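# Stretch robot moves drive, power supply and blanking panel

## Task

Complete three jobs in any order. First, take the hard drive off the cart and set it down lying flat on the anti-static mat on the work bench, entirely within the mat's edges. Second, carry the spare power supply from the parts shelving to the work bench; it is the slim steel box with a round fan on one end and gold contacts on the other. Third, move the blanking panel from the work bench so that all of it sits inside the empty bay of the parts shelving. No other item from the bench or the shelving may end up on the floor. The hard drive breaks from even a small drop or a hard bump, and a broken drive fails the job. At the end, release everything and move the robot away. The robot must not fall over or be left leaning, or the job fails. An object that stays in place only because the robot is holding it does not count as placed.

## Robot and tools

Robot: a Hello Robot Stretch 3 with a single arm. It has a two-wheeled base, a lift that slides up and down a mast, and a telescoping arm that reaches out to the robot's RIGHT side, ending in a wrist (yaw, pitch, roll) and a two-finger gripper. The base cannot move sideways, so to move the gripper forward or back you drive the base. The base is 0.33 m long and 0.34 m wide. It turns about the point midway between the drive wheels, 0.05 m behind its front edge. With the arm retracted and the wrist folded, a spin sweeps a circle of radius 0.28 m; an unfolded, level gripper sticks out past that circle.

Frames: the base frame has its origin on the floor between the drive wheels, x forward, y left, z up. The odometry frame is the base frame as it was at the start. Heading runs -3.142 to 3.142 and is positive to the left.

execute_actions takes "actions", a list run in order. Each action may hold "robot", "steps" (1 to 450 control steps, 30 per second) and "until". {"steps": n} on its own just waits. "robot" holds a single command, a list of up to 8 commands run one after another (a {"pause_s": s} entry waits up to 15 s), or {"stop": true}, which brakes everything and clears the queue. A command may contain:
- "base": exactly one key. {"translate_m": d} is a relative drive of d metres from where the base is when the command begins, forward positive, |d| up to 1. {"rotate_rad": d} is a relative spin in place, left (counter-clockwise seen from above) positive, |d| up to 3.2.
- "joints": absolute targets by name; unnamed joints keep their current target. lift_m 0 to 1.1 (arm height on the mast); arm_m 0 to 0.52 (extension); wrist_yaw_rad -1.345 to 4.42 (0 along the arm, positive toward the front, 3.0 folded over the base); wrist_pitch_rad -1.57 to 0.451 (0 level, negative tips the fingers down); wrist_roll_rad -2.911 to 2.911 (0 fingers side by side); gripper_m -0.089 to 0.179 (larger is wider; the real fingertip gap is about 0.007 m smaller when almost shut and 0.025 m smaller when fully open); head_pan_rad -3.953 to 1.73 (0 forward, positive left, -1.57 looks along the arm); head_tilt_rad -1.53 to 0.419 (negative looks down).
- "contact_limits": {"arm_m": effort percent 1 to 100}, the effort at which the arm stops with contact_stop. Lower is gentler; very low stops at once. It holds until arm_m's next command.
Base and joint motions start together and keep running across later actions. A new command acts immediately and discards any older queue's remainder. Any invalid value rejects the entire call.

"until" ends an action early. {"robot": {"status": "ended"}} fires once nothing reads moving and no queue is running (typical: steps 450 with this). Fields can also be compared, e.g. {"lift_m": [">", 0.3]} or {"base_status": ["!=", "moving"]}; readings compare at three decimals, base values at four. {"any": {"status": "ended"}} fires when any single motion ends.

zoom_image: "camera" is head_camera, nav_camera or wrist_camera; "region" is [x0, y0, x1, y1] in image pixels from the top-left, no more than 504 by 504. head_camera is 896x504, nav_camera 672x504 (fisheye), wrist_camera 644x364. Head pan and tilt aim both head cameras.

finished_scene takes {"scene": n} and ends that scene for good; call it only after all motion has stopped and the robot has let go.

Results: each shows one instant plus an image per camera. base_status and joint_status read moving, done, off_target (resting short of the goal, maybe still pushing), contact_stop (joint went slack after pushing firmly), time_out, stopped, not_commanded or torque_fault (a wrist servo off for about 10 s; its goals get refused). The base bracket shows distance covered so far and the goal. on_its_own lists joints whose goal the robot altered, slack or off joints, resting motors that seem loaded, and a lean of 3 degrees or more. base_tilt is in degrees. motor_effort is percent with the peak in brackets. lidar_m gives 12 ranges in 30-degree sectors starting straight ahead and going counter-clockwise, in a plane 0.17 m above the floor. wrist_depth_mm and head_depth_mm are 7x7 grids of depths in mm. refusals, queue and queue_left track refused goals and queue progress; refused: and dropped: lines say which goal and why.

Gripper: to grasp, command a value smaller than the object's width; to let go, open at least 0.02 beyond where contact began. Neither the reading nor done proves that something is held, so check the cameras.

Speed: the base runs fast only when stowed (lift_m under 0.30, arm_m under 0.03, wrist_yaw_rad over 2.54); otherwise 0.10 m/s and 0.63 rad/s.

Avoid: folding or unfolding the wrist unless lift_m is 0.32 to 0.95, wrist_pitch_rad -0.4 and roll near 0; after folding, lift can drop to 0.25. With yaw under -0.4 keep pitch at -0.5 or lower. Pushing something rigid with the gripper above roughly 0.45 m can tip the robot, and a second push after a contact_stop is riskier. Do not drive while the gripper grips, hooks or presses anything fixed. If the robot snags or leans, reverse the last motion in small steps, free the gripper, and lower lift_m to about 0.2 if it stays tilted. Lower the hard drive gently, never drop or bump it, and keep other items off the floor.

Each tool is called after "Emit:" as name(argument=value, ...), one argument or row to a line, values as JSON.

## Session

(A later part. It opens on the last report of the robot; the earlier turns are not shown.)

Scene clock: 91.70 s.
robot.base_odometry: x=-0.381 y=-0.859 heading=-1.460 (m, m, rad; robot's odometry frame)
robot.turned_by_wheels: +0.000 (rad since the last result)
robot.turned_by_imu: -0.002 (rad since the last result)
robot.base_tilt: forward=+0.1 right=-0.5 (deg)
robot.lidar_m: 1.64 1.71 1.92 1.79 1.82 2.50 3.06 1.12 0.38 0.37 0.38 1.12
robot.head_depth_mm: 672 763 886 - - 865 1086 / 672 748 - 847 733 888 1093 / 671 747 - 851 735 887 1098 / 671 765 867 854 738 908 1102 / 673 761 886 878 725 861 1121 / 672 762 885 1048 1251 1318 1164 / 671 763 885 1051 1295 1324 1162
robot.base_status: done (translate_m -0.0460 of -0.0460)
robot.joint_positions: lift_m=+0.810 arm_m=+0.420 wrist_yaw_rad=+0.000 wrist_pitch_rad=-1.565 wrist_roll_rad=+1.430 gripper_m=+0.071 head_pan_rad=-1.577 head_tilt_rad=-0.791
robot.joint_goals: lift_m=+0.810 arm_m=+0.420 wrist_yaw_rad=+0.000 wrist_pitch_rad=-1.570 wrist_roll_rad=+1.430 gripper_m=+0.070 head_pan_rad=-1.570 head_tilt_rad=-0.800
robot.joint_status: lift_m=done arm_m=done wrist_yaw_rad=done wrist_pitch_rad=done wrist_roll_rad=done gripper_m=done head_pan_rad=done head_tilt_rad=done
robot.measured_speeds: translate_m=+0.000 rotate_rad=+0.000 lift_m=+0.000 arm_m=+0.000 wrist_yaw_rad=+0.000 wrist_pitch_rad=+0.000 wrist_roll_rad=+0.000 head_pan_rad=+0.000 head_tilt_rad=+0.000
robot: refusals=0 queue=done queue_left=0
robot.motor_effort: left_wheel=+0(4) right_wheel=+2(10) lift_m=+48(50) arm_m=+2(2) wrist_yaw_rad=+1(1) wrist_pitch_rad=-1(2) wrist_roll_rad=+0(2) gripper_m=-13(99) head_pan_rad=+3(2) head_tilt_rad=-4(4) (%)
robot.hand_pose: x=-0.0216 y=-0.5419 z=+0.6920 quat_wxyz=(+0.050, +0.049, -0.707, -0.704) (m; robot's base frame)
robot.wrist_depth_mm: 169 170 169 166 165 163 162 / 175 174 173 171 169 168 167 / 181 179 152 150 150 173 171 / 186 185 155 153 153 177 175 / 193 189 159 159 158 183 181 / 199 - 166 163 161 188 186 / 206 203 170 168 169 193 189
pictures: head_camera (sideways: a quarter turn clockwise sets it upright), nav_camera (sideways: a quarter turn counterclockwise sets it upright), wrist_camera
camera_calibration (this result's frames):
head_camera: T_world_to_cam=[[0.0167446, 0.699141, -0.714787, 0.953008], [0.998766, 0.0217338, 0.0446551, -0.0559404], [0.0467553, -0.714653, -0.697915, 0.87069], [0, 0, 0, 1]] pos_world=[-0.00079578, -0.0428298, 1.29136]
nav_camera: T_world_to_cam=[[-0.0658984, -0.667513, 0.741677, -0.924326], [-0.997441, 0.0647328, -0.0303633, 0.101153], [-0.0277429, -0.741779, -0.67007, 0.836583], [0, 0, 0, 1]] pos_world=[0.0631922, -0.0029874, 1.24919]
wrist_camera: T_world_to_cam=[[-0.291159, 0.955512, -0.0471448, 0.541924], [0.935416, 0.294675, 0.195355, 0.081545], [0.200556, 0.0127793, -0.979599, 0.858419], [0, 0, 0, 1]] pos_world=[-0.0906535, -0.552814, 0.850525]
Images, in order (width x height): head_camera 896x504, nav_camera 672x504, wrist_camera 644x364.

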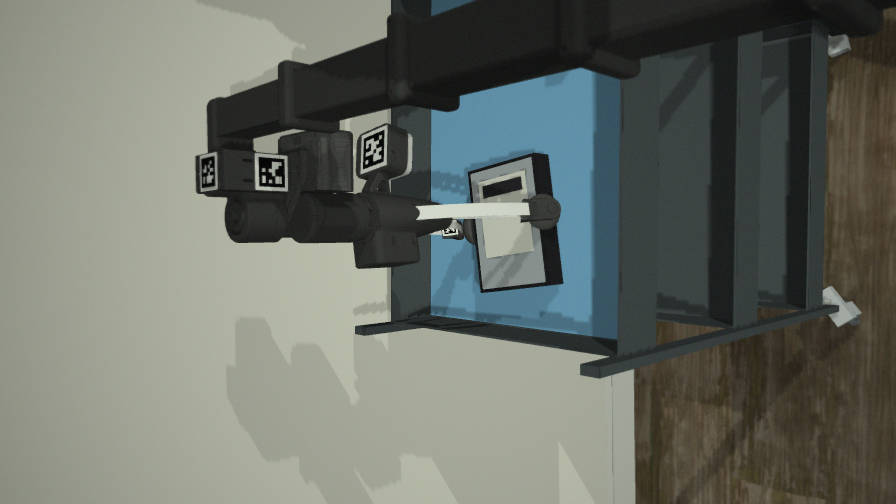

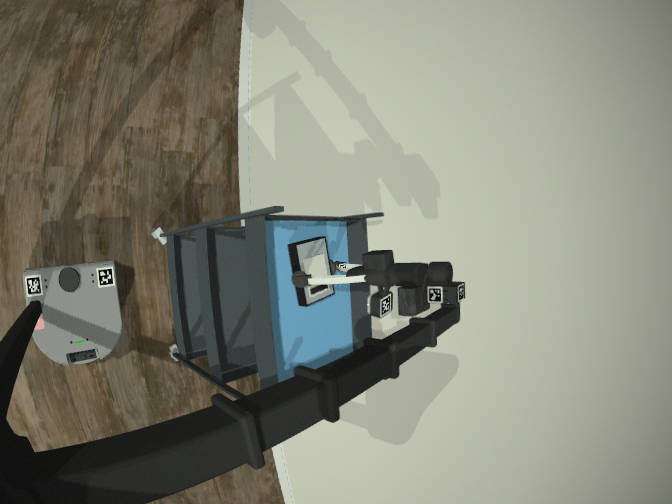

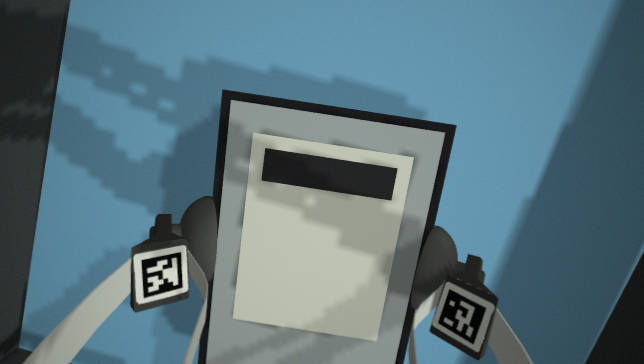

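Emit:
execute_actions(
  actions=[
    {"robot":[{"joints":{"gripper_m":0.125}},{"joints":{"lift_m":0.78}}],"steps":450,"until":{"robot":{"status":"ended"}}},
    {"robot":[{"joints":{"gripper_m":0.04}},{"pause_s":1}],"steps":450,"until":{"robot":{"status":"ended"}}},
  ],
)

Scene clock: 99.90 s.
robot.base_odometry: x=-0.381 y=-0.859 heading=-1.460 (m, m, rad; robot's odometry frame)
robot.turned_by_wheels: +0.000 (rad since the last result)
robot.turned_by_imu: -0.003 (rad since the last result)
robot.base_tilt: forward=+0.1 right=-0.6 (deg)
robot.lidar_m: 1.64 1.71 1.93 1.79 1.83 2.49 3.10 1.12 0.38 0.37 0.38 1.12
robot.head_depth_mm: 672 763 887 - - 885 1086 / 672 750 - 849 733 883 1095 / 671 749 - 852 735 891 1093 / 671 762 884 854 738 907 1098 / 672 764 884 879 735 890 1117 / 672 762 882 1052 1262 1317 1159 / 669 763 884 1050 1294 1321 1161
robot.base_status: done (translate_m -0.0460 of -0.0460)
robot.joint_positions: lift_m=+0.800 arm_m=+0.420 wrist_yaw_rad=-0.001 wrist_pitch_rad=-1.571 wrist_roll_rad=+1.431 gripper_m=+0.045 head_pan_rad=-1.577 head_tilt_rad=-0.791
robot.joint_goals: lift_m=+0.800 arm_m=+0.420 wrist_yaw_rad=+0.000 wrist_pitch_rad=-1.570 wrist_roll_rad=+1.430 gripper_m=+0.044 head_pan_rad=-1.570 head_tilt_rad=-0.800
robot.joint_status: lift_m=contact_stop arm_m=done wrist_yaw_rad=done wrist_pitch_rad=done wrist_roll_rad=done gripper_m=done head_pan_rad=done head_tilt_rad=done
robot.measured_speeds: translate_m=+0.000 rotate_rad=+0.000 lift_m=+0.000 arm_m=+0.000 wrist_yaw_rad=+0.000 wrist_pitch_rad=+0.000 wrist_roll_rad=+0.000 head_pan_rad=+0.000 head_tilt_rad=+0.000
robot: refusals=0 queue=done queue_left=0
robot.on_its_own: lift_m is slack since a contact_stop, until your next command for it (your +0.780 is given up)
robot.motor_effort: left_wheel=+1(3) right_wheel=-4(8) lift_m=+38(48) arm_m=+1(2) wrist_yaw_rad=+2(1) wrist_pitch_rad=+1(2) wrist_roll_rad=+0(0) gripper_m=-29(99) head_pan_rad=+2(2) head_tilt_rad=-4(4) (%)
robot.hand_pose: x=-0.0215 y=-0.5404 z=+0.6829 quat_wxyz=(+0.049, +0.049, -0.705, -0.706) (m; robot's base frame)
robot.wrist_depth_mm: 161 161 160 159 157 156 155 / 166 166 164 163 161 160 159 / 171 171 143 141 141 166 163 / 176 176 147 145 144 170 167 / 182 181 151 150 149 174 172 / 188 - 156 154 153 180 178 / - 193 161 160 159 185 182
pictures: head_camera (sideways: a quarter turn clockwise sets it upright), nav_camera (sideways: a quarter turn counterclockwise sets it upright), wrist_camera
camera_calibration (this result's frames):
head_camera: T_world_to_cam=[[0.0167452, 0.699154, -0.714775, 0.952992], [0.998766, 0.0217323, 0.0446556, -0.055941], [0.0467548, -0.714641, -0.697927, 0.870706], [0, 0, 0, 1]] pos_world=[-0.000795809, -0.0428296, 1.29136]
nav_camera: T_world_to_cam=[[-0.065899, -0.667525, 0.741665, -0.924311], [-0.997441, 0.0647341, -0.0303623, 0.101152], [-0.0277434, -0.741768, -0.670083, 0.8366], [0, 0, 0, 1]] pos_world=[0.0631922, -0.00298654, 1.24919]
wrist_camera: T_world_to_cam=[[-0.289652, 0.956229, -0.0415736, 0.536699], [0.935878, 0.292056, 0.19707, 0.080275], [0.200586, 0.0181741, -0.979507, 0.852383], [0, 0, 0, 1]] pos_world=[-0.0906479, -0.552143, 0.841409]
Images, in order (width x height): head_camera 896x504, nav_camera 672x504, wrist_camera 644x364.

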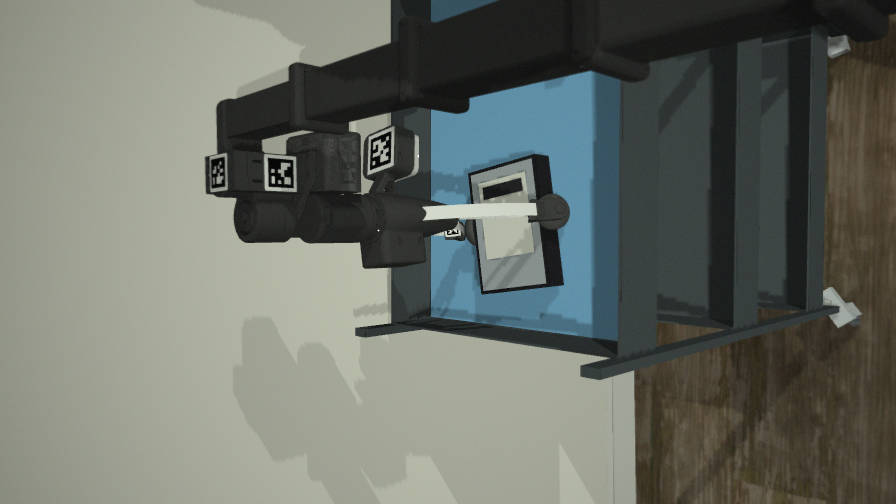

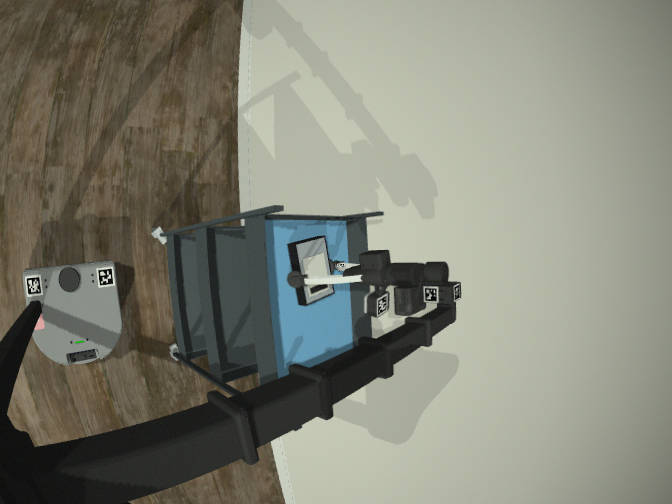

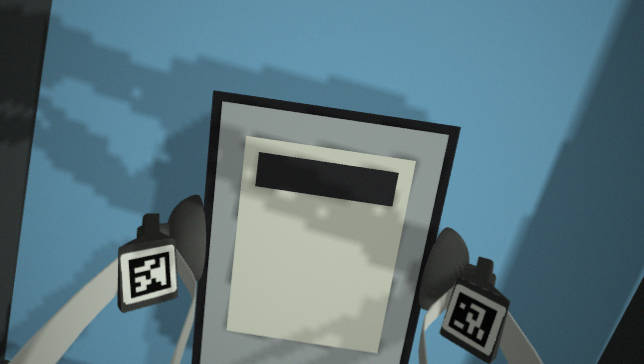

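Emit:
execute_actions(
  actions=[
    {"robot":[{"joints":{"lift_m":0.808}},{"pause_s":1.5}],"steps":450,"until":{"robot":{"status":"ended"}}},
  ],
)

Scene clock: 103.87 s.
robot.base_odometry: x=-0.381 y=-0.859 heading=-1.460 (m, m, rad; robot's odometry frame)
robot.turned_by_wheels: +0.000 (rad since the last result)
robot.turned_by_imu: -0.001 (rad since the last result)
robot.base_tilt: forward=-0.1 right=-0.7 (deg)
robot.lidar_m: 1.64 1.71 1.92 1.79 1.82 2.51 3.09 1.12 0.38 0.37 0.38 1.12
robot.head_depth_mm: 673 764 884 - - 883 1086 / 672 749 - 849 731 887 1098 / 673 749 - 852 734 890 1096 / 673 764 875 854 737 909 1100 / 671 762 884 878 737 893 1118 / 671 763 885 1053 1255 1316 1160 / 671 762 884 1053 1292 1320 1159
robot.base_status: done (translate_m -0.0460 of -0.0460)
robot.joint_positions: lift_m=+0.808 arm_m=+0.420 wrist_yaw_rad=-0.001 wrist_pitch_rad=-1.566 wrist_roll_rad=+1.431 gripper_m=+0.055 head_pan_rad=-1.577 head_tilt_rad=-0.791
robot.joint_goals: lift_m=+0.808 arm_m=+0.420 wrist_yaw_rad=+0.000 wrist_pitch_rad=-1.570 wrist_roll_rad=+1.430 gripper_m=+0.054 head_pan_rad=-1.570 head_tilt_rad=-0.800
robot.joint_status: lift_m=done arm_m=done wrist_yaw_rad=done wrist_pitch_rad=done wrist_roll_rad=done gripper_m=done head_pan_rad=done head_tilt_rad=done
robot.measured_speeds: translate_m=+0.000 rotate_rad=+0.000 lift_m=+0.000 arm_m=+0.000 wrist_yaw_rad=+0.000 wrist_pitch_rad=+0.000 wrist_roll_rad=+0.000 head_pan_rad=+0.000 head_tilt_rad=+0.000
robot: refusals=0 queue=done queue_left=0
robot.on_its_own: gripper_m is held at +0.054, not at your +0.040, by its stall guard, which is not easing now
robot.motor_effort: left_wheel=+1(1) right_wheel=-2(4) lift_m=+50(52) arm_m=+2(1) wrist_yaw_rad=+2(2) wrist_pitch_rad=-1(1) wrist_roll_rad=+0(1) gripper_m=-21(29) head_pan_rad=+3(2) head_tilt_rad=-4(4) (%)
robot.hand_pose: x=-0.0215 y=-0.5416 z=+0.6900 quat_wxyz=(+0.049, +0.049, -0.707, -0.704) (m; robot's base frame)
robot.wrist_depth_mm: 168 167 166 165 163 162 160 / 174 173 171 169 168 166 165 / 179 177 150 147 147 171 169 / 184 181 153 151 150 175 174 / 189 188 158 156 156 181 179 / 196 - 163 160 160 185 184 / 203 201 169 166 167 191 188
pictures: head_camera (sideways: a quarter turn clockwise sets it upright), nav_camera (sideways: a quarter turn counterclockwise sets it upright), wrist_camera
camera_calibration (this result's frames):
head_camera: T_world_to_cam=[[0.0167452, 0.699153, -0.714776, 0.952992], [0.998766, 0.0217323, 0.0446556, -0.055941], [0.0467548, -0.714641, -0.697927, 0.870706], [0, 0, 0, 1]] pos_world=[-0.000795809, -0.0428296, 1.29136]
nav_camera: T_world_to_cam=[[-0.065899, -0.667525, 0.741665, -0.924312], [-0.997441, 0.064734, -0.0303623, 0.101152], [-0.0277434, -0.741768, -0.670083, 0.8366], [0, 0, 0, 1]] pos_world=[0.0631922, -0.00298655, 1.24919]
wrist_camera: T_world_to_cam=[[-0.289654, 0.956036, -0.0457785, 0.540867], [0.935878, 0.292921, 0.195778, 0.0805752], [0.200581, 0.0138648, -0.979579, 0.857032], [0, 0, 0, 1]] pos_world=[-0.0906485, -0.552573, 0.848516]
Images, in order (width x height): head_camera 896x504, nav_camera 672x504, wrist_camera 644x364.

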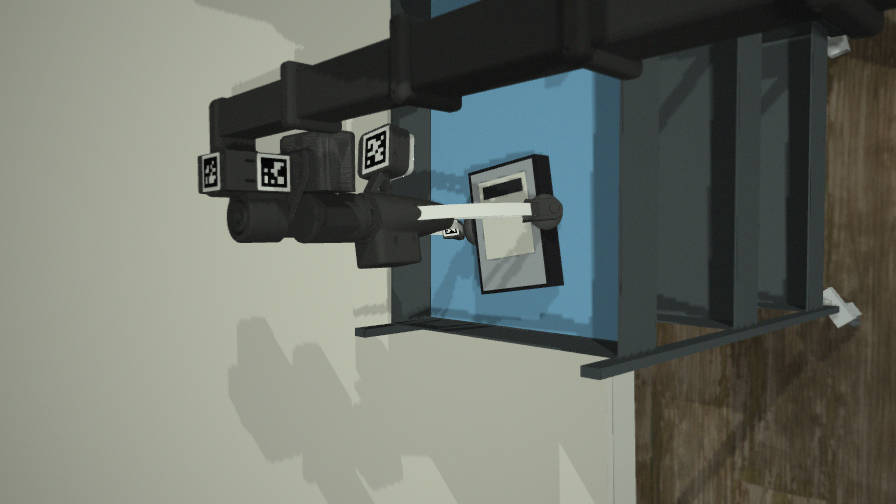

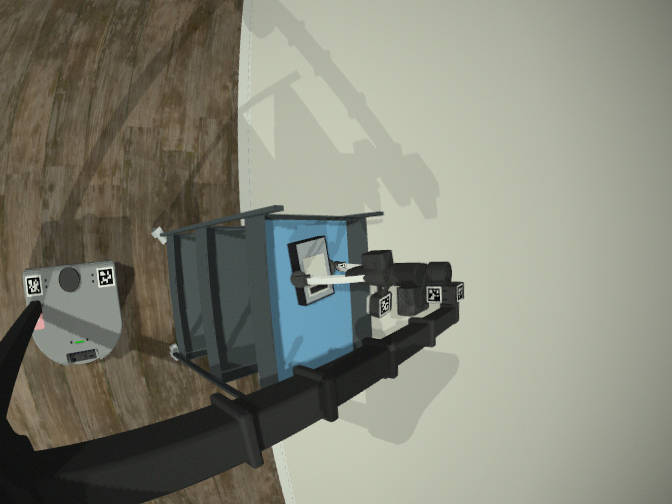

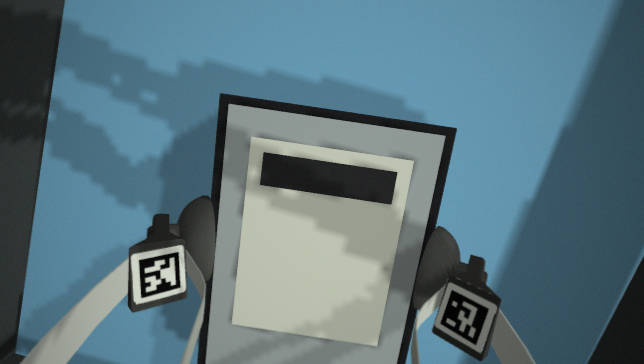

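Emit:
execute_actions(
  actions=[
    {"robot":[{"joints":{"gripper_m":0.15}},{"joints":{"lift_m":0.93}},{"joints":{"wrist_pitch_rad":-0.5,"wrist_roll_rad":0.0,"wrist_yaw_rad":1.72,"arm_m":0.45,"head_pan_rad":-1.2},"base":{"translate_m":-0.23}},{"joints":{"lift_m":0.80}}],"steps":450,"until":{"robot":{"status":"ended"}}},
  ],
)

Scene clock: 139.93 s.
robot.base_odometry: x=-0.407 y=-0.631 heading=-1.460 (m, m, rad; robot's odometry frame)
robot.turned_by_wheels: +0.000 (rad since the last result)
robot.turned_by_imu: +0.000 (rad since the last result)
robot.base_tilt: forward=+0.1 right=-0.6 (deg)
robot.lidar_m: 1.87 1.95 2.07 1.76 1.82 2.29 2.89 1.12 0.82 0.36 0.38 1.12
robot.head_depth_mm: 650 730 809 826 730 670 1116 / 673 758 863 849 735 872 1032 / 697 790 899 862 735 888 1091 / 722 823 932 877 739 942 1115 / 751 858 991 849 773 969 1157 / 781 898 1062 1258 774 1267 1155 / 815 942 1118 1384 1539 1322 1163
robot.base_status: done (translate_m -0.2300 of -0.2300)
robot.joint_positions: lift_m=+0.800 arm_m=+0.450 wrist_yaw_rad=+1.718 wrist_pitch_rad=-0.518 wrist_roll_rad=+0.004 gripper_m=+0.150 head_pan_rad=-1.207 head_tilt_rad=-0.791
robot.joint_goals: lift_m=+0.800 arm_m=+0.450 wrist_yaw_rad=+1.720 wrist_pitch_rad=-0.500 wrist_roll_rad=+0.000 gripper_m=+0.150 head_pan_rad=-1.200 head_tilt_rad=-0.800
robot.joint_status: lift_m=done arm_m=done wrist_yaw_rad=done wrist_pitch_rad=done wrist_roll_rad=done gripper_m=done head_pan_rad=done head_tilt_rad=done
robot.measured_speeds: translate_m=+0.000 rotate_rad=+0.000 lift_m=+0.000 arm_m=+0.000 wrist_yaw_rad=+0.000 wrist_pitch_rad=+0.000 wrist_roll_rad=+0.000 head_pan_rad=+0.000 head_tilt_rad=+0.000
robot: refusals=0 queue=done queue_left=0
robot.motor_effort: left_wheel=-1(7) right_wheel=+3(10) lift_m=+29(48) arm_m=+3(5) wrist_yaw_rad=+2(4) wrist_pitch_rad=+5(13) wrist_roll_rad=-2(10) gripper_m=+0(90) head_pan_rad=+2(18) head_tilt_rad=-4(4) (%)
robot.hand_pose: x=+0.1870 y=-0.5640 z=+0.7912 quat_wxyz=(+0.583, +0.637, -0.310, +0.398) (m; robot's base frame)
robot.wrist_depth_mm: - - - - - 678 367 / - - - - - 632 345 / - - - - - 554 330 / - 326 360 338 326 405 315 / 259 314 307 301 336 334 298 / - 271 258 261 301 322 285 / 236 243 223 234 267 - 261
pictures: head_camera (sideways: a quarter turn clockwise sets it upright), nav_camera (sideways: a quarter turn counterclockwise sets it upright), wrist_camera
camera_calibration (this result's frames):
head_camera: T_world_to_cam=[[-0.236878, 0.658016, -0.714775, 0.954539], [0.923512, 0.380961, 0.0446556, -0.0554819], [0.301685, -0.649526, -0.697927, 0.869151], [0, 0, 0, 1]] pos_world=[0.0151371, -0.0424295, 1.29136]
nav_camera: T_world_to_cam=[[0.179619, -0.646274, 0.741665, -0.925809], [-0.953503, -0.299851, -0.0303623, 0.100884], [0.242011, -0.701726, -0.670083, 0.834954], [0, 0, 0, 1]] pos_world=[0.0604177, 0.0178333, 1.24919]
wrist_camera: T_world_to_cam=[[0.255059, -0.960633, 0.110134, -0.678851], [-0.621592, -0.250146, -0.742328, 0.599385], [0.740654, 0.120879, -0.660923, 0.621853], [0, 0, 0, 1]] pos_world=[0.0851417, -0.577363, 0.930702]
Images, in order (width x height): head_camera 896x504, nav_camera 672x504, wrist_camera 644x364.

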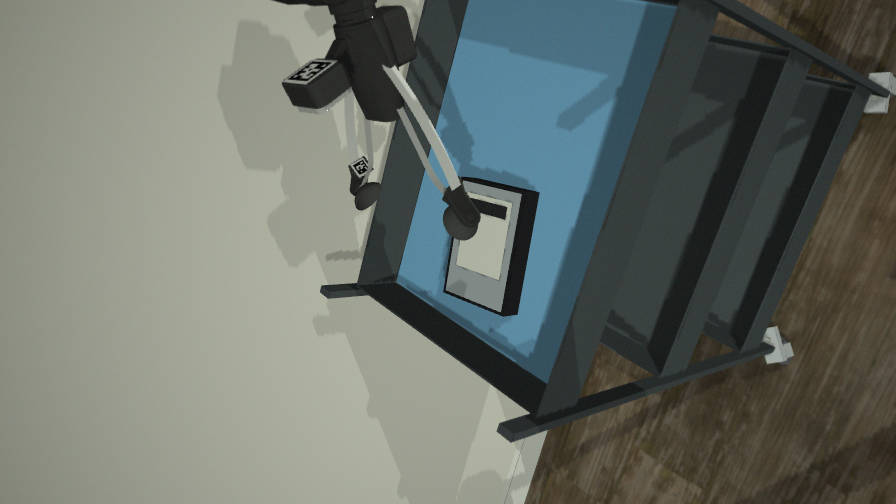

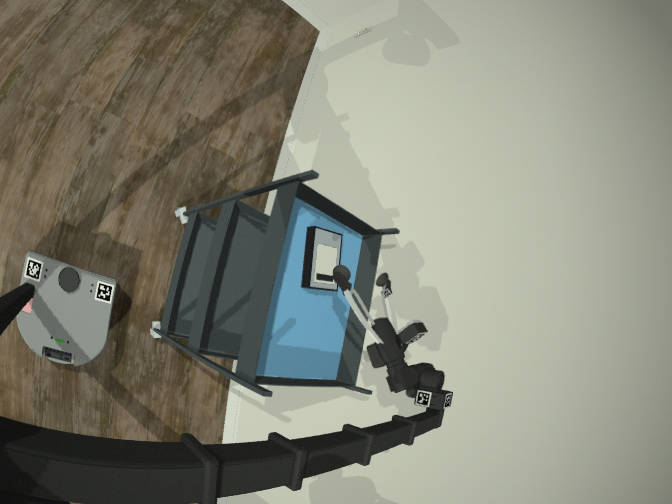

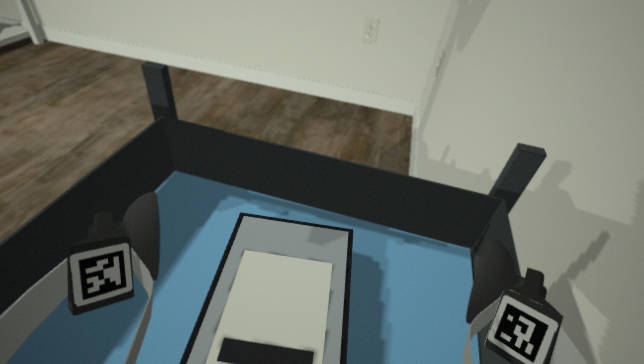

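Emit:
execute_actions(
  actions=[
    {"robot":[{"joints":{"arm_m":0.425},"base":{"translate_m":0.032}},{"joints":{"lift_m":0.702}}],"steps":450,"until":{"robot":{"status":"ended"}}},
  ],
)

Scene clock: 147.47 s.
robot.base_odometry: x=-0.403 y=-0.662 heading=-1.460 (m, m, rad; robot's odometry frame)
robot.turned_by_wheels: +0.000 (rad since the last result)
robot.turned_by_imu: -0.001 (rad since the last result)
robot.base_tilt: forward=+0.1 right=-0.7 (deg)
robot.lidar_m: 1.84 1.91 2.04 1.76 1.82 2.31 2.91 1.12 0.37 0.36 0.38 1.12
robot.head_depth_mm: 652 730 832 825 731 672 967 / 673 760 870 - 734 870 1032 / 698 790 908 828 733 891 1094 / 723 822 931 874 737 946 1118 / 751 859 1008 870 771 966 1153 / 780 898 1059 1291 1432 1317 1162 / 816 943 1121 1385 1538 1322 1162
robot.base_status: done (translate_m +0.0320 of +0.0320)
robot.joint_positions: lift_m=+0.702 arm_m=+0.425 wrist_yaw_rad=+1.718 wrist_pitch_rad=-0.518 wrist_roll_rad=+0.004 gripper_m=+0.150 head_pan_rad=-1.207 head_tilt_rad=-0.791
robot.joint_goals: lift_m=+0.702 arm_m=+0.425 wrist_yaw_rad=+1.720 wrist_pitch_rad=-0.500 wrist_roll_rad=+0.000 gripper_m=+0.150 head_pan_rad=-1.200 head_tilt_rad=-0.800
robot.joint_status: lift_m=done arm_m=done wrist_yaw_rad=done wrist_pitch_rad=done wrist_roll_rad=done gripper_m=done head_pan_rad=done head_tilt_rad=done
robot.measured_speeds: translate_m=+0.000 rotate_rad=+0.000 lift_m=+0.000 arm_m=+0.000 wrist_yaw_rad=+0.000 wrist_pitch_rad=+0.000 wrist_roll_rad=+0.000 head_pan_rad=+0.000 head_tilt_rad=+0.000
robot: refusals=0 queue=done queue_left=0
robot.motor_effort: left_wheel=-1(0) right_wheel=+2(9) lift_m=+29(30) arm_m=-5(7) wrist_yaw_rad=+2(3) wrist_pitch_rad=+5(5) wrist_roll_rad=-2(2) gripper_m=+0(0) head_pan_rad=+2(2) head_tilt_rad=-5(4) (%)
robot.hand_pose: x=+0.1871 y=-0.5394 z=+0.6932 quat_wxyz=(+0.583, +0.637, -0.310, +0.398) (m; robot's base frame)
robot.wrist_depth_mm: - 253 - - - 770 413 / 209 255 254 240 - 649 390 / 208 254 270 261 241 225 211 / 207 222 211 199 242 246 218 / 187 194 167 169 186 223 205 / - 166 143 148 160 196 188 / 145 145 127 131 137 - 169
pictures: head_camera (sideways: a quarter turn clockwise sets it upright), nav_camera (sideways: a quarter turn counterclockwise sets it upright), wrist_camera
camera_calibration (this result's frames):
head_camera: T_world_to_cam=[[-0.23692, 0.658001, -0.714776, 0.95454], [0.923488, 0.381019, 0.0446556, -0.0554818], [0.301727, -0.649507, -0.697927, 0.869151], [0, 0, 0, 1]] pos_world=[0.0151398, -0.0424289, 1.29136]
nav_camera: T_world_to_cam=[[0.17966, -0.646262, 0.741665, -0.925809], [-0.953484, -0.299912, -0.0303623, 0.100884], [0.242056, -0.701711, -0.670083, 0.834954], [0, 0, 0, 1]] pos_world=[0.0604165, 0.0178368, 1.24919]
wrist_camera: T_world_to_cam=[[0.255308, -0.960565, 0.110147, -0.644497], [-0.621439, -0.250302, -0.742403, 0.53275], [0.740697, 0.121092, -0.660836, 0.554179], [0, 0, 0, 1]] pos_world=[0.0851379, -0.552839, 0.832726]
Images, in order (width x height): head_camera 896x504, nav_camera 672x504, wrist_camera 644x364.

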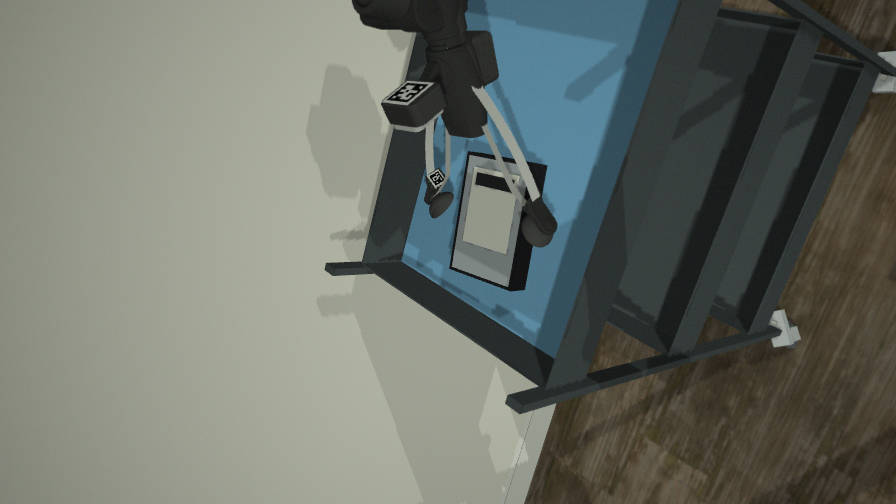

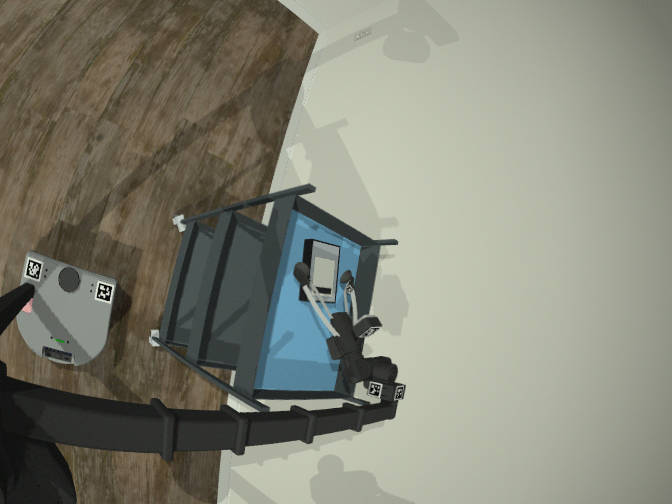

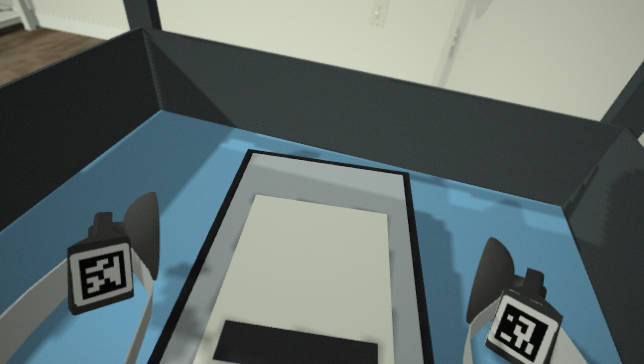

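Emit:
execute_actions(
  actions=[
    {"robot":[{"joints":{"arm_m":0.42,"gripper_m":0.125}},{"joints":{"lift_m":0.697}},{"joints":{"gripper_m":0.056}},{"pause_s":1}],"steps":450,"until":{"robot":{"status":"ended"}}},
  ],
)

Emit:
execute_actions(
  actions=[
    {"robot":[{"joints":{"lift_m":0.712}},{"pause_s":1.5}],"steps":450,"until":{"robot":{"status":"ended"}}},
  ],
)

Scene clock: 155.73 s.
robot.base_odometry: x=-0.403 y=-0.662 heading=-1.460 (m, m, rad; robot's odometry frame)
robot.turned_by_wheels: +0.000 (rad since the last result)
robot.turned_by_imu: +0.000 (rad since the last result)
robot.base_tilt: forward=+0.1 right=-0.4 (deg)
robot.lidar_m: 1.84 1.91 2.05 1.76 1.82 2.32 2.92 1.11 0.37 0.36 0.38 1.12
robot.head_depth_mm: 651 731 831 831 731 669 965 / 672 759 868 872 734 871 1033 / 697 788 908 869 735 888 1092 / 721 823 930 875 737 944 1119 / 751 858 1006 1088 771 968 1155 / 780 901 1062 1295 1436 1319 1159 / 817 941 1120 1380 1531 1322 1166
robot.base_status: done (translate_m +0.0320 of +0.0320)
robot.joint_positions: lift_m=+0.697 arm_m=+0.420 wrist_yaw_rad=+1.713 wrist_pitch_rad=-0.515 wrist_roll_rad=+0.002 gripper_m=+0.060 head_pan_rad=-1.207 head_tilt_rad=-0.791
robot.joint_goals: lift_m=+0.697 arm_m=+0.420 wrist_yaw_rad=+1.720 wrist_pitch_rad=-0.500 wrist_roll_rad=+0.000 gripper_m=+0.059 head_pan_rad=-1.200 head_tilt_rad=-0.800
robot.joint_status: lift_m=done arm_m=done wrist_yaw_rad=done wrist_pitch_rad=done wrist_roll_rad=done gripper_m=done head_pan_rad=done head_tilt_rad=done
robot.measured_speeds: translate_m=+0.000 rotate_rad=+0.000 lift_m=+0.000 arm_m=+0.000 wrist_yaw_rad=+0.000 wrist_pitch_rad=+0.000 wrist_roll_rad=+0.000 head_pan_rad=+0.000 head_tilt_rad=+0.000
robot: refusals=0 queue=done queue_left=0
robot.motor_effort: left_wheel=+2(2) right_wheel=-8(9) lift_m=+31(31) arm_m=-5(7) wrist_yaw_rad=+8(9) wrist_pitch_rad=+5(5) wrist_roll_rad=-1(2) gripper_m=-22(99) head_pan_rad=+2(2) head_tilt_rad=-4(4) (%)
robot.hand_pose: x=+0.1877 y=-0.5355 z=+0.6888 quat_wxyz=(+0.584, +0.635, -0.312, +0.398) (m; robot's base frame)
robot.wrist_depth_mm: - 249 - - - 768 417 / 201 253 253 237 234 633 394 / 204 248 266 257 242 225 210 / 200 214 208 192 232 242 221 / 181 186 159 164 173 214 207 / 159 - 138 143 147 187 185 / - 143 122 126 129 163 166
pictures: head_camera (sideways: a quarter turn clockwise sets it upright), nav_camera (sideways: a quarter turn counterclockwise sets it upright), wrist_camera
camera_calibration (this result's frames):
head_camera: T_world_to_cam=[[-0.23692, 0.658001, -0.714776, 0.95454], [0.923488, 0.38102, 0.0446556, -0.0554818], [0.301727, -0.649507, -0.697927, 0.869151], [0, 0, 0, 1]] pos_world=[0.0151398, -0.0424289, 1.29136]
nav_camera: T_world_to_cam=[[0.17966, -0.646262, 0.741665, -0.925809], [-0.953484, -0.299912, -0.0303623, 0.100884], [0.242056, -0.701711, -0.670083, 0.834954], [0, 0, 0, 1]] pos_world=[0.0604165, 0.0178368, 1.24919]
wrist_camera: T_world_to_cam=[[0.25114, -0.961363, 0.112734, -0.641776], [-0.619991, -0.249206, -0.743981, 0.532209], [0.74333, 0.116949, -0.658623, 0.546079], [0, 0, 0, 1]] pos_world=[0.0852238, -0.548214, 0.827963]
Images, in order (width x height): head_camera 896x504, nav_camera 672x504, wrist_camera 644x364.

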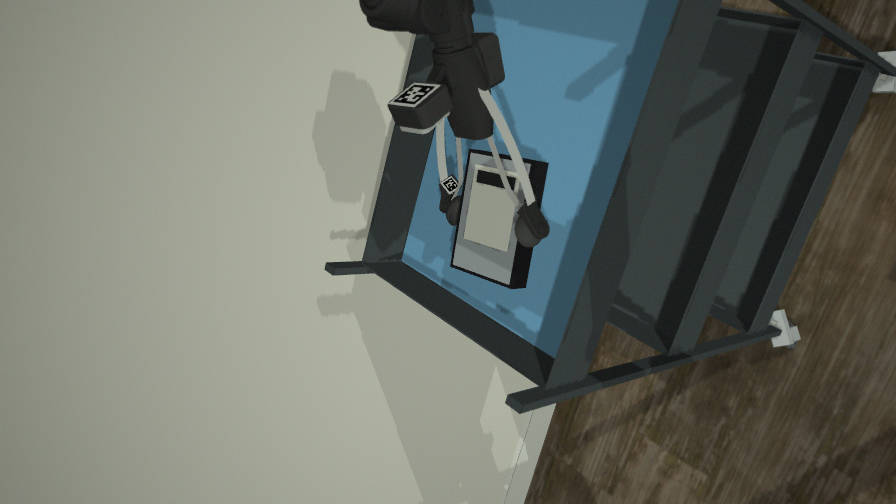

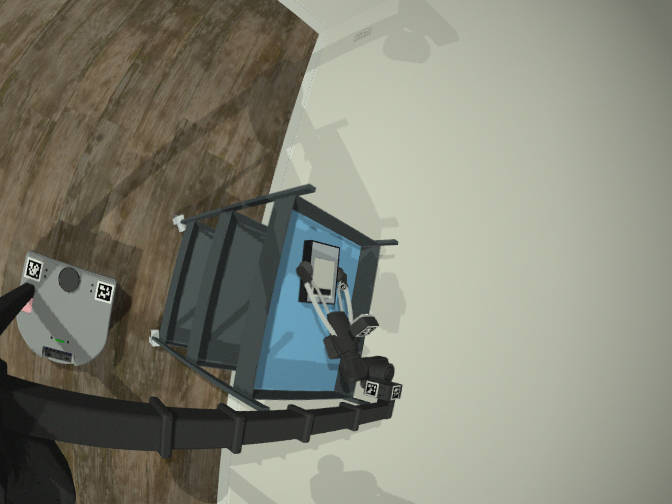

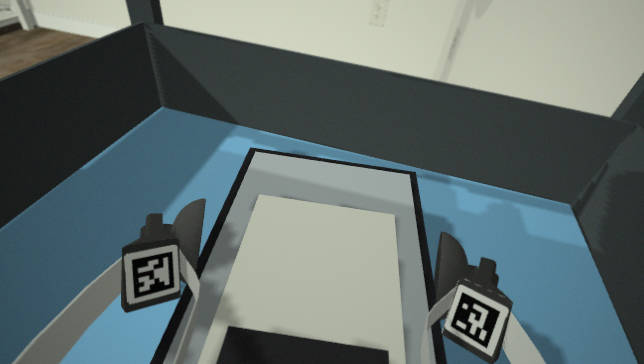

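Scene clock: 157.97 s.
robot.base_odometry: x=-0.403 y=-0.662 heading=-1.460 (m, m, rad; robot's odometry frame)
robot.turned_by_wheels: +0.000 (rad since the last result)
robot.turned_by_imu: -0.001 (rad since the last result)
robot.base_tilt: forward=+0.1 right=-0.4 (deg)
robot.lidar_m: 1.84 1.92 2.04 1.76 1.83 2.32 2.92 1.12 0.37 0.37 0.38 1.12
robot.head_depth_mm: 651 729 829 825 731 670 966 / 673 757 870 851 732 870 1033 / 698 790 909 870 733 889 1092 / 722 822 931 877 737 944 1118 / 751 857 1006 869 772 967 1153 / 782 899 1061 1289 1436 1317 1161 / 813 943 1121 1385 1534 1323 1161
robot.base_status: done (translate_m +0.0320 of +0.0320)
robot.joint_positions: lift_m=+0.711 arm_m=+0.420 wrist_yaw_rad=+1.717 wrist_pitch_rad=-0.554 wrist_roll_rad=+0.002 gripper_m=+0.060 head_pan_rad=-1.207 head_tilt_rad=-0.791
robot.joint_goals: lift_m=+0.712 arm_m=+0.420 wrist_yaw_rad=+1.720 wrist_pitch_rad=-0.500 wrist_roll_rad=+0.000 gripper_m=+0.059 head_pan_rad=-1.200 head_tilt_rad=-0.800
robot.joint_status: lift_m=done arm_m=done wrist_yaw_rad=done wrist_pitch_rad=done wrist_roll_rad=done gripper_m=done head_pan_rad=done head_tilt_rad=done
robot.measured_speeds: translate_m=+0.000 rotate_rad=+0.000 lift_m=+0.000 arm_m=+0.000 wrist_yaw_rad=+0.000 wrist_pitch_rad=+0.000 wrist_roll_rad=+0.000 head_pan_rad=+0.000 head_tilt_rad=+0.000
robot: refusals=0 queue=done queue_left=0
robot.motor_effort: left_wheel=-1(2) right_wheel=+0(8) lift_m=+53(54) arm_m=-5(5) wrist_yaw_rad=+4(8) wrist_pitch_rad=+16(16) wrist_roll_rad=-1(1) gripper_m=-21(22) head_pan_rad=+3(3) head_tilt_rad=-4(4) (%)
robot.hand_pose: x=+0.1817 y=-0.5354 z=+0.6949 quat_wxyz=(+0.591, +0.641, -0.298, +0.388) (m; robot's base frame)
robot.wrist_depth_mm: - 250 - - - 779 422 / 205 251 262 244 237 634 397 / 203 249 271 266 247 230 215 / 205 219 208 194 240 248 223 / 186 193 160 165 177 218 211 / 166 - 138 144 148 193 190 / - 149 122 126 130 170 171
pictures: head_camera (sideways: a quarter turn clockwise sets it upright), nav_camera (sideways: a quarter turn counterclockwise sets it upright), wrist_camera
camera_calibration (this result's frames):
head_camera: T_world_to_cam=[[-0.23692, 0.658001, -0.714776, 0.95454], [0.923488, 0.38102, 0.0446556, -0.0554818], [0.301727, -0.649507, -0.697927, 0.869151], [0, 0, 0, 1]] pos_world=[0.0151398, -0.0424289, 1.29136]
nav_camera: T_world_to_cam=[[0.17966, -0.646262, 0.741665, -0.92581], [-0.953484, -0.299912, -0.0303623, 0.100884], [0.242056, -0.701711, -0.670083, 0.834954], [0, 0, 0, 1]] pos_world=[0.0604165, 0.0178368, 1.24919]
wrist_camera: T_world_to_cam=[[0.259772, -0.95957, 0.108371, -0.638469], [-0.647101, -0.256275, -0.718042, 0.516167], [0.716784, 0.1164, -0.687511, 0.579135], [0, 0, 0, 1]] pos_world=[0.0847541, -0.547786, 0.837982]
Images, in order (width x height): head_camera 896x504, nav_camera 672x504, wrist_camera 644x364.

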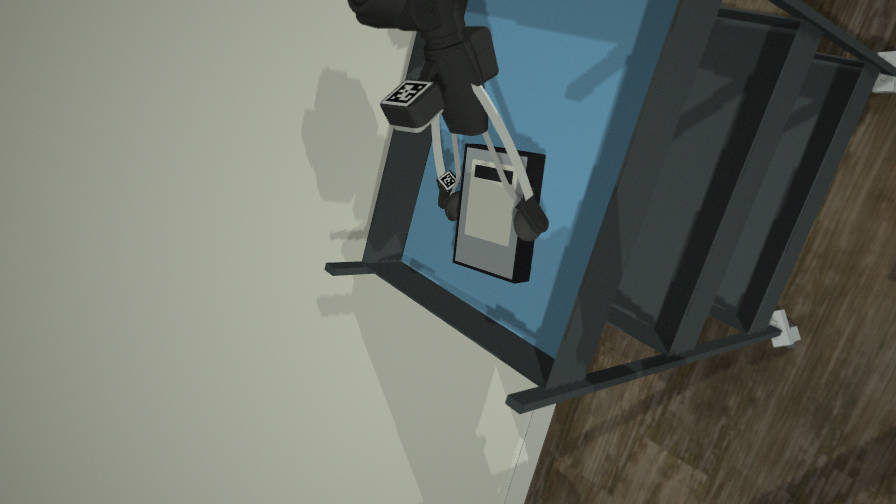

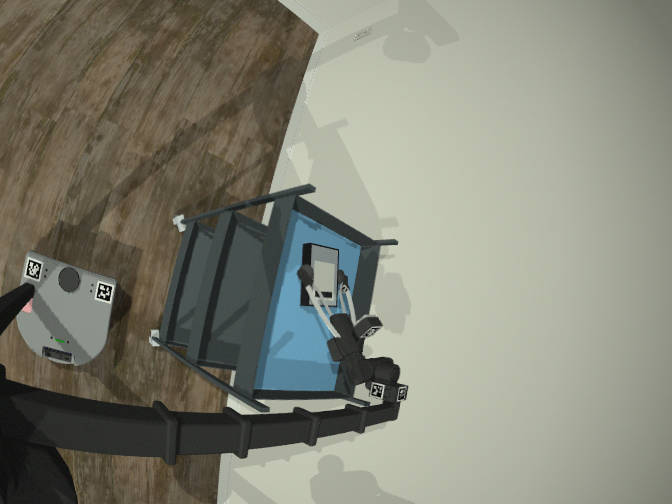

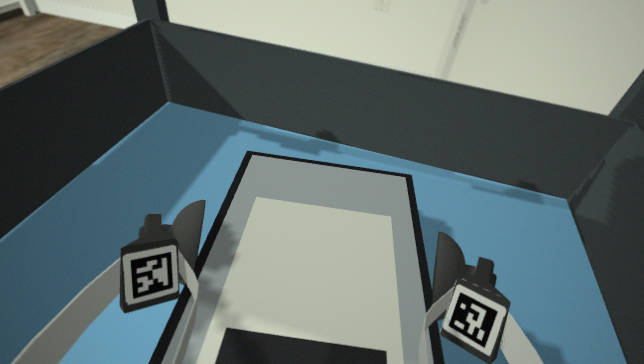

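Holding. Test a bit higher with a pause.

Emit:
execute_actions(
  actions=[
    {"robot":[{"joints":{"lift_m":0.725,"wrist_pitch_rad":-0.46}},{"pause_s":3}],"steps":450,"until":{"robot":{"status":"ended"}}},
  ],
)

Scene clock: 160.50 s.
robot.base_odometry: x=-0.403 y=-0.662 heading=-1.460 (m, m, rad; robot's odometry frame)
robot.turned_by_wheels: +0.000 (rad since the last result)
robot.turned_by_imu: +0.000 (rad since the last result)
robot.base_tilt: forward=+0.0 right=-0.5 (deg)
robot.lidar_m: 1.84 1.91 2.05 1.76 1.82 2.32 2.92 1.12 0.37 0.36 0.38 1.12
robot.head_depth_mm: 651 732 825 826 731 671 964 / 672 758 868 825 731 868 1035 / 697 788 905 790 730 890 1089 / 724 822 929 876 737 945 1118 / 751 859 1004 872 772 967 1151 / 780 901 1061 1290 1429 1316 1156 / 813 941 1123 1382 1534 1324 1162
robot.base_status: done (translate_m +0.0320 of +0.0320)
robot.joint_positions: lift_m=+0.724 arm_m=+0.420 wrist_yaw_rad=+1.718 wrist_pitch_rad=-0.527 wrist_roll_rad=+0.002 gripper_m=+0.060 head_pan_rad=-1.207 head_tilt_rad=-0.791
robot.joint_goals: lift_m=+0.725 arm_m=+0.420 wrist_yaw_rad=+1.720 wrist_pitch_rad=-0.460 wrist_roll_rad=+0.000 gripper_m=+0.059 head_pan_rad=-1.200 head_tilt_rad=-0.800
robot.joint_status: lift_m=done arm_m=done wrist_yaw_rad=done wrist_pitch_rad=off_target wrist_roll_rad=done gripper_m=done head_pan_rad=done head_tilt_rad=done
robot.measured_speeds: translate_m=+0.000 rotate_rad=+0.000 lift_m=+0.000 arm_m=+0.000 wrist_yaw_rad=+0.000 wrist_pitch_rad=+0.000 wrist_roll_rad=+0.000 head_pan_rad=+0.000 head_tilt_rad=+0.000
robot: refusals=0 queue=dropped queue_left=0
robot.motor_effort: left_wheel=-1(1) right_wheel=+2(2) lift_m=+53(56) arm_m=-5(5) wrist_yaw_rad=+3(3) wrist_pitch_rad=+20(19) wrist_roll_rad=-1(1) gripper_m=-22(21) head_pan_rad=+2(2) head_tilt_rad=-4(4) (%)
robot.hand_pose: x=+0.1857 y=-0.5347 z=+0.7134 quat_wxyz=(+0.586, +0.637, -0.307, +0.396) (m; robot's base frame)
robot.wrist_depth_mm: - - - - - 796 423 / - 263 265 - - 712 392 / 207 265 286 265 249 242 225 / 212 245 259 267 265 252 228 / 203 216 172 178 205 247 212 / 185 - 138 145 151 213 200 / - 163 117 122 126 191 183
pictures: head_camera (sideways: a quarter turn clockwise sets it upright), nav_camera (sideways: a quarter turn counterclockwise sets it upright), wrist_camera
dropped: robot: command 0 of its queue: wrist_pitch_rad: off_target
camera_calibration (this result's frames):
head_camera: T_world_to_cam=[[-0.23692, 0.658001, -0.714776, 0.95454], [0.923488, 0.381019, 0.0446556, -0.0554818], [0.301727, -0.649507, -0.697927, 0.869151], [0, 0, 0, 1]] pos_world=[0.0151398, -0.0424289, 1.29136]
nav_camera: T_world_to_cam=[[0.17966, -0.646262, 0.741665, -0.925809], [-0.953484, -0.299912, -0.0303623, 0.100884], [0.242056, -0.701711, -0.670083, 0.834954], [0, 0, 0, 1]] pos_world=[0.0604166, 0.0178368, 1.24919]
wrist_camera: T_world_to_cam=[[0.257173, -0.959915, 0.111467, -0.642799], [-0.62765, -0.253624, -0.736023, 0.542924], [0.734791, 0.119323, -0.667716, 0.573009], [0, 0, 0, 1]] pos_world=[0.0850351, -0.547707, 0.853863]
Images, in order (width x height): head_camera 896x504, nav_camera 672x504, wrist_camera 644x364.

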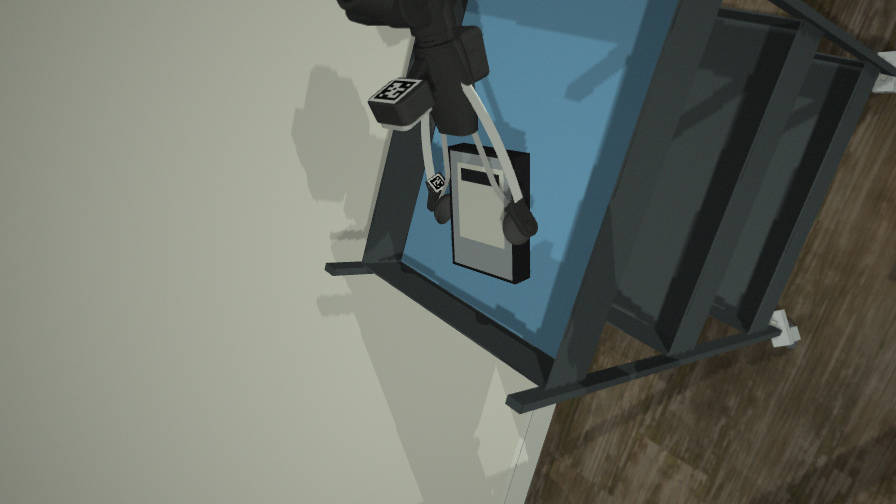

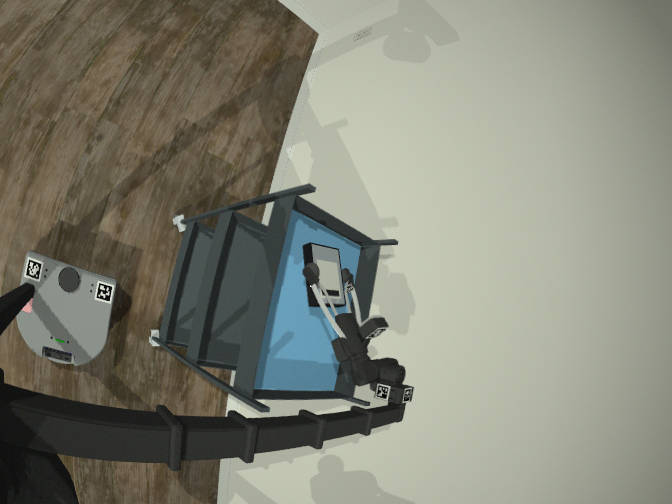

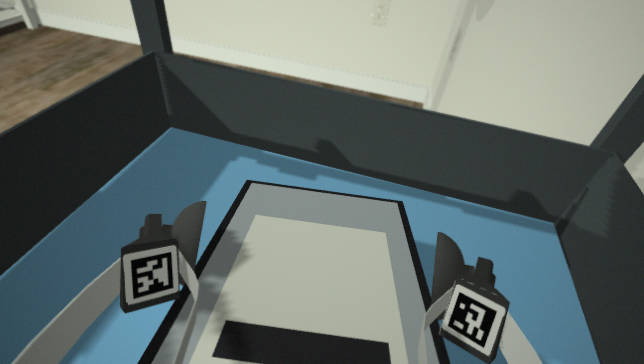

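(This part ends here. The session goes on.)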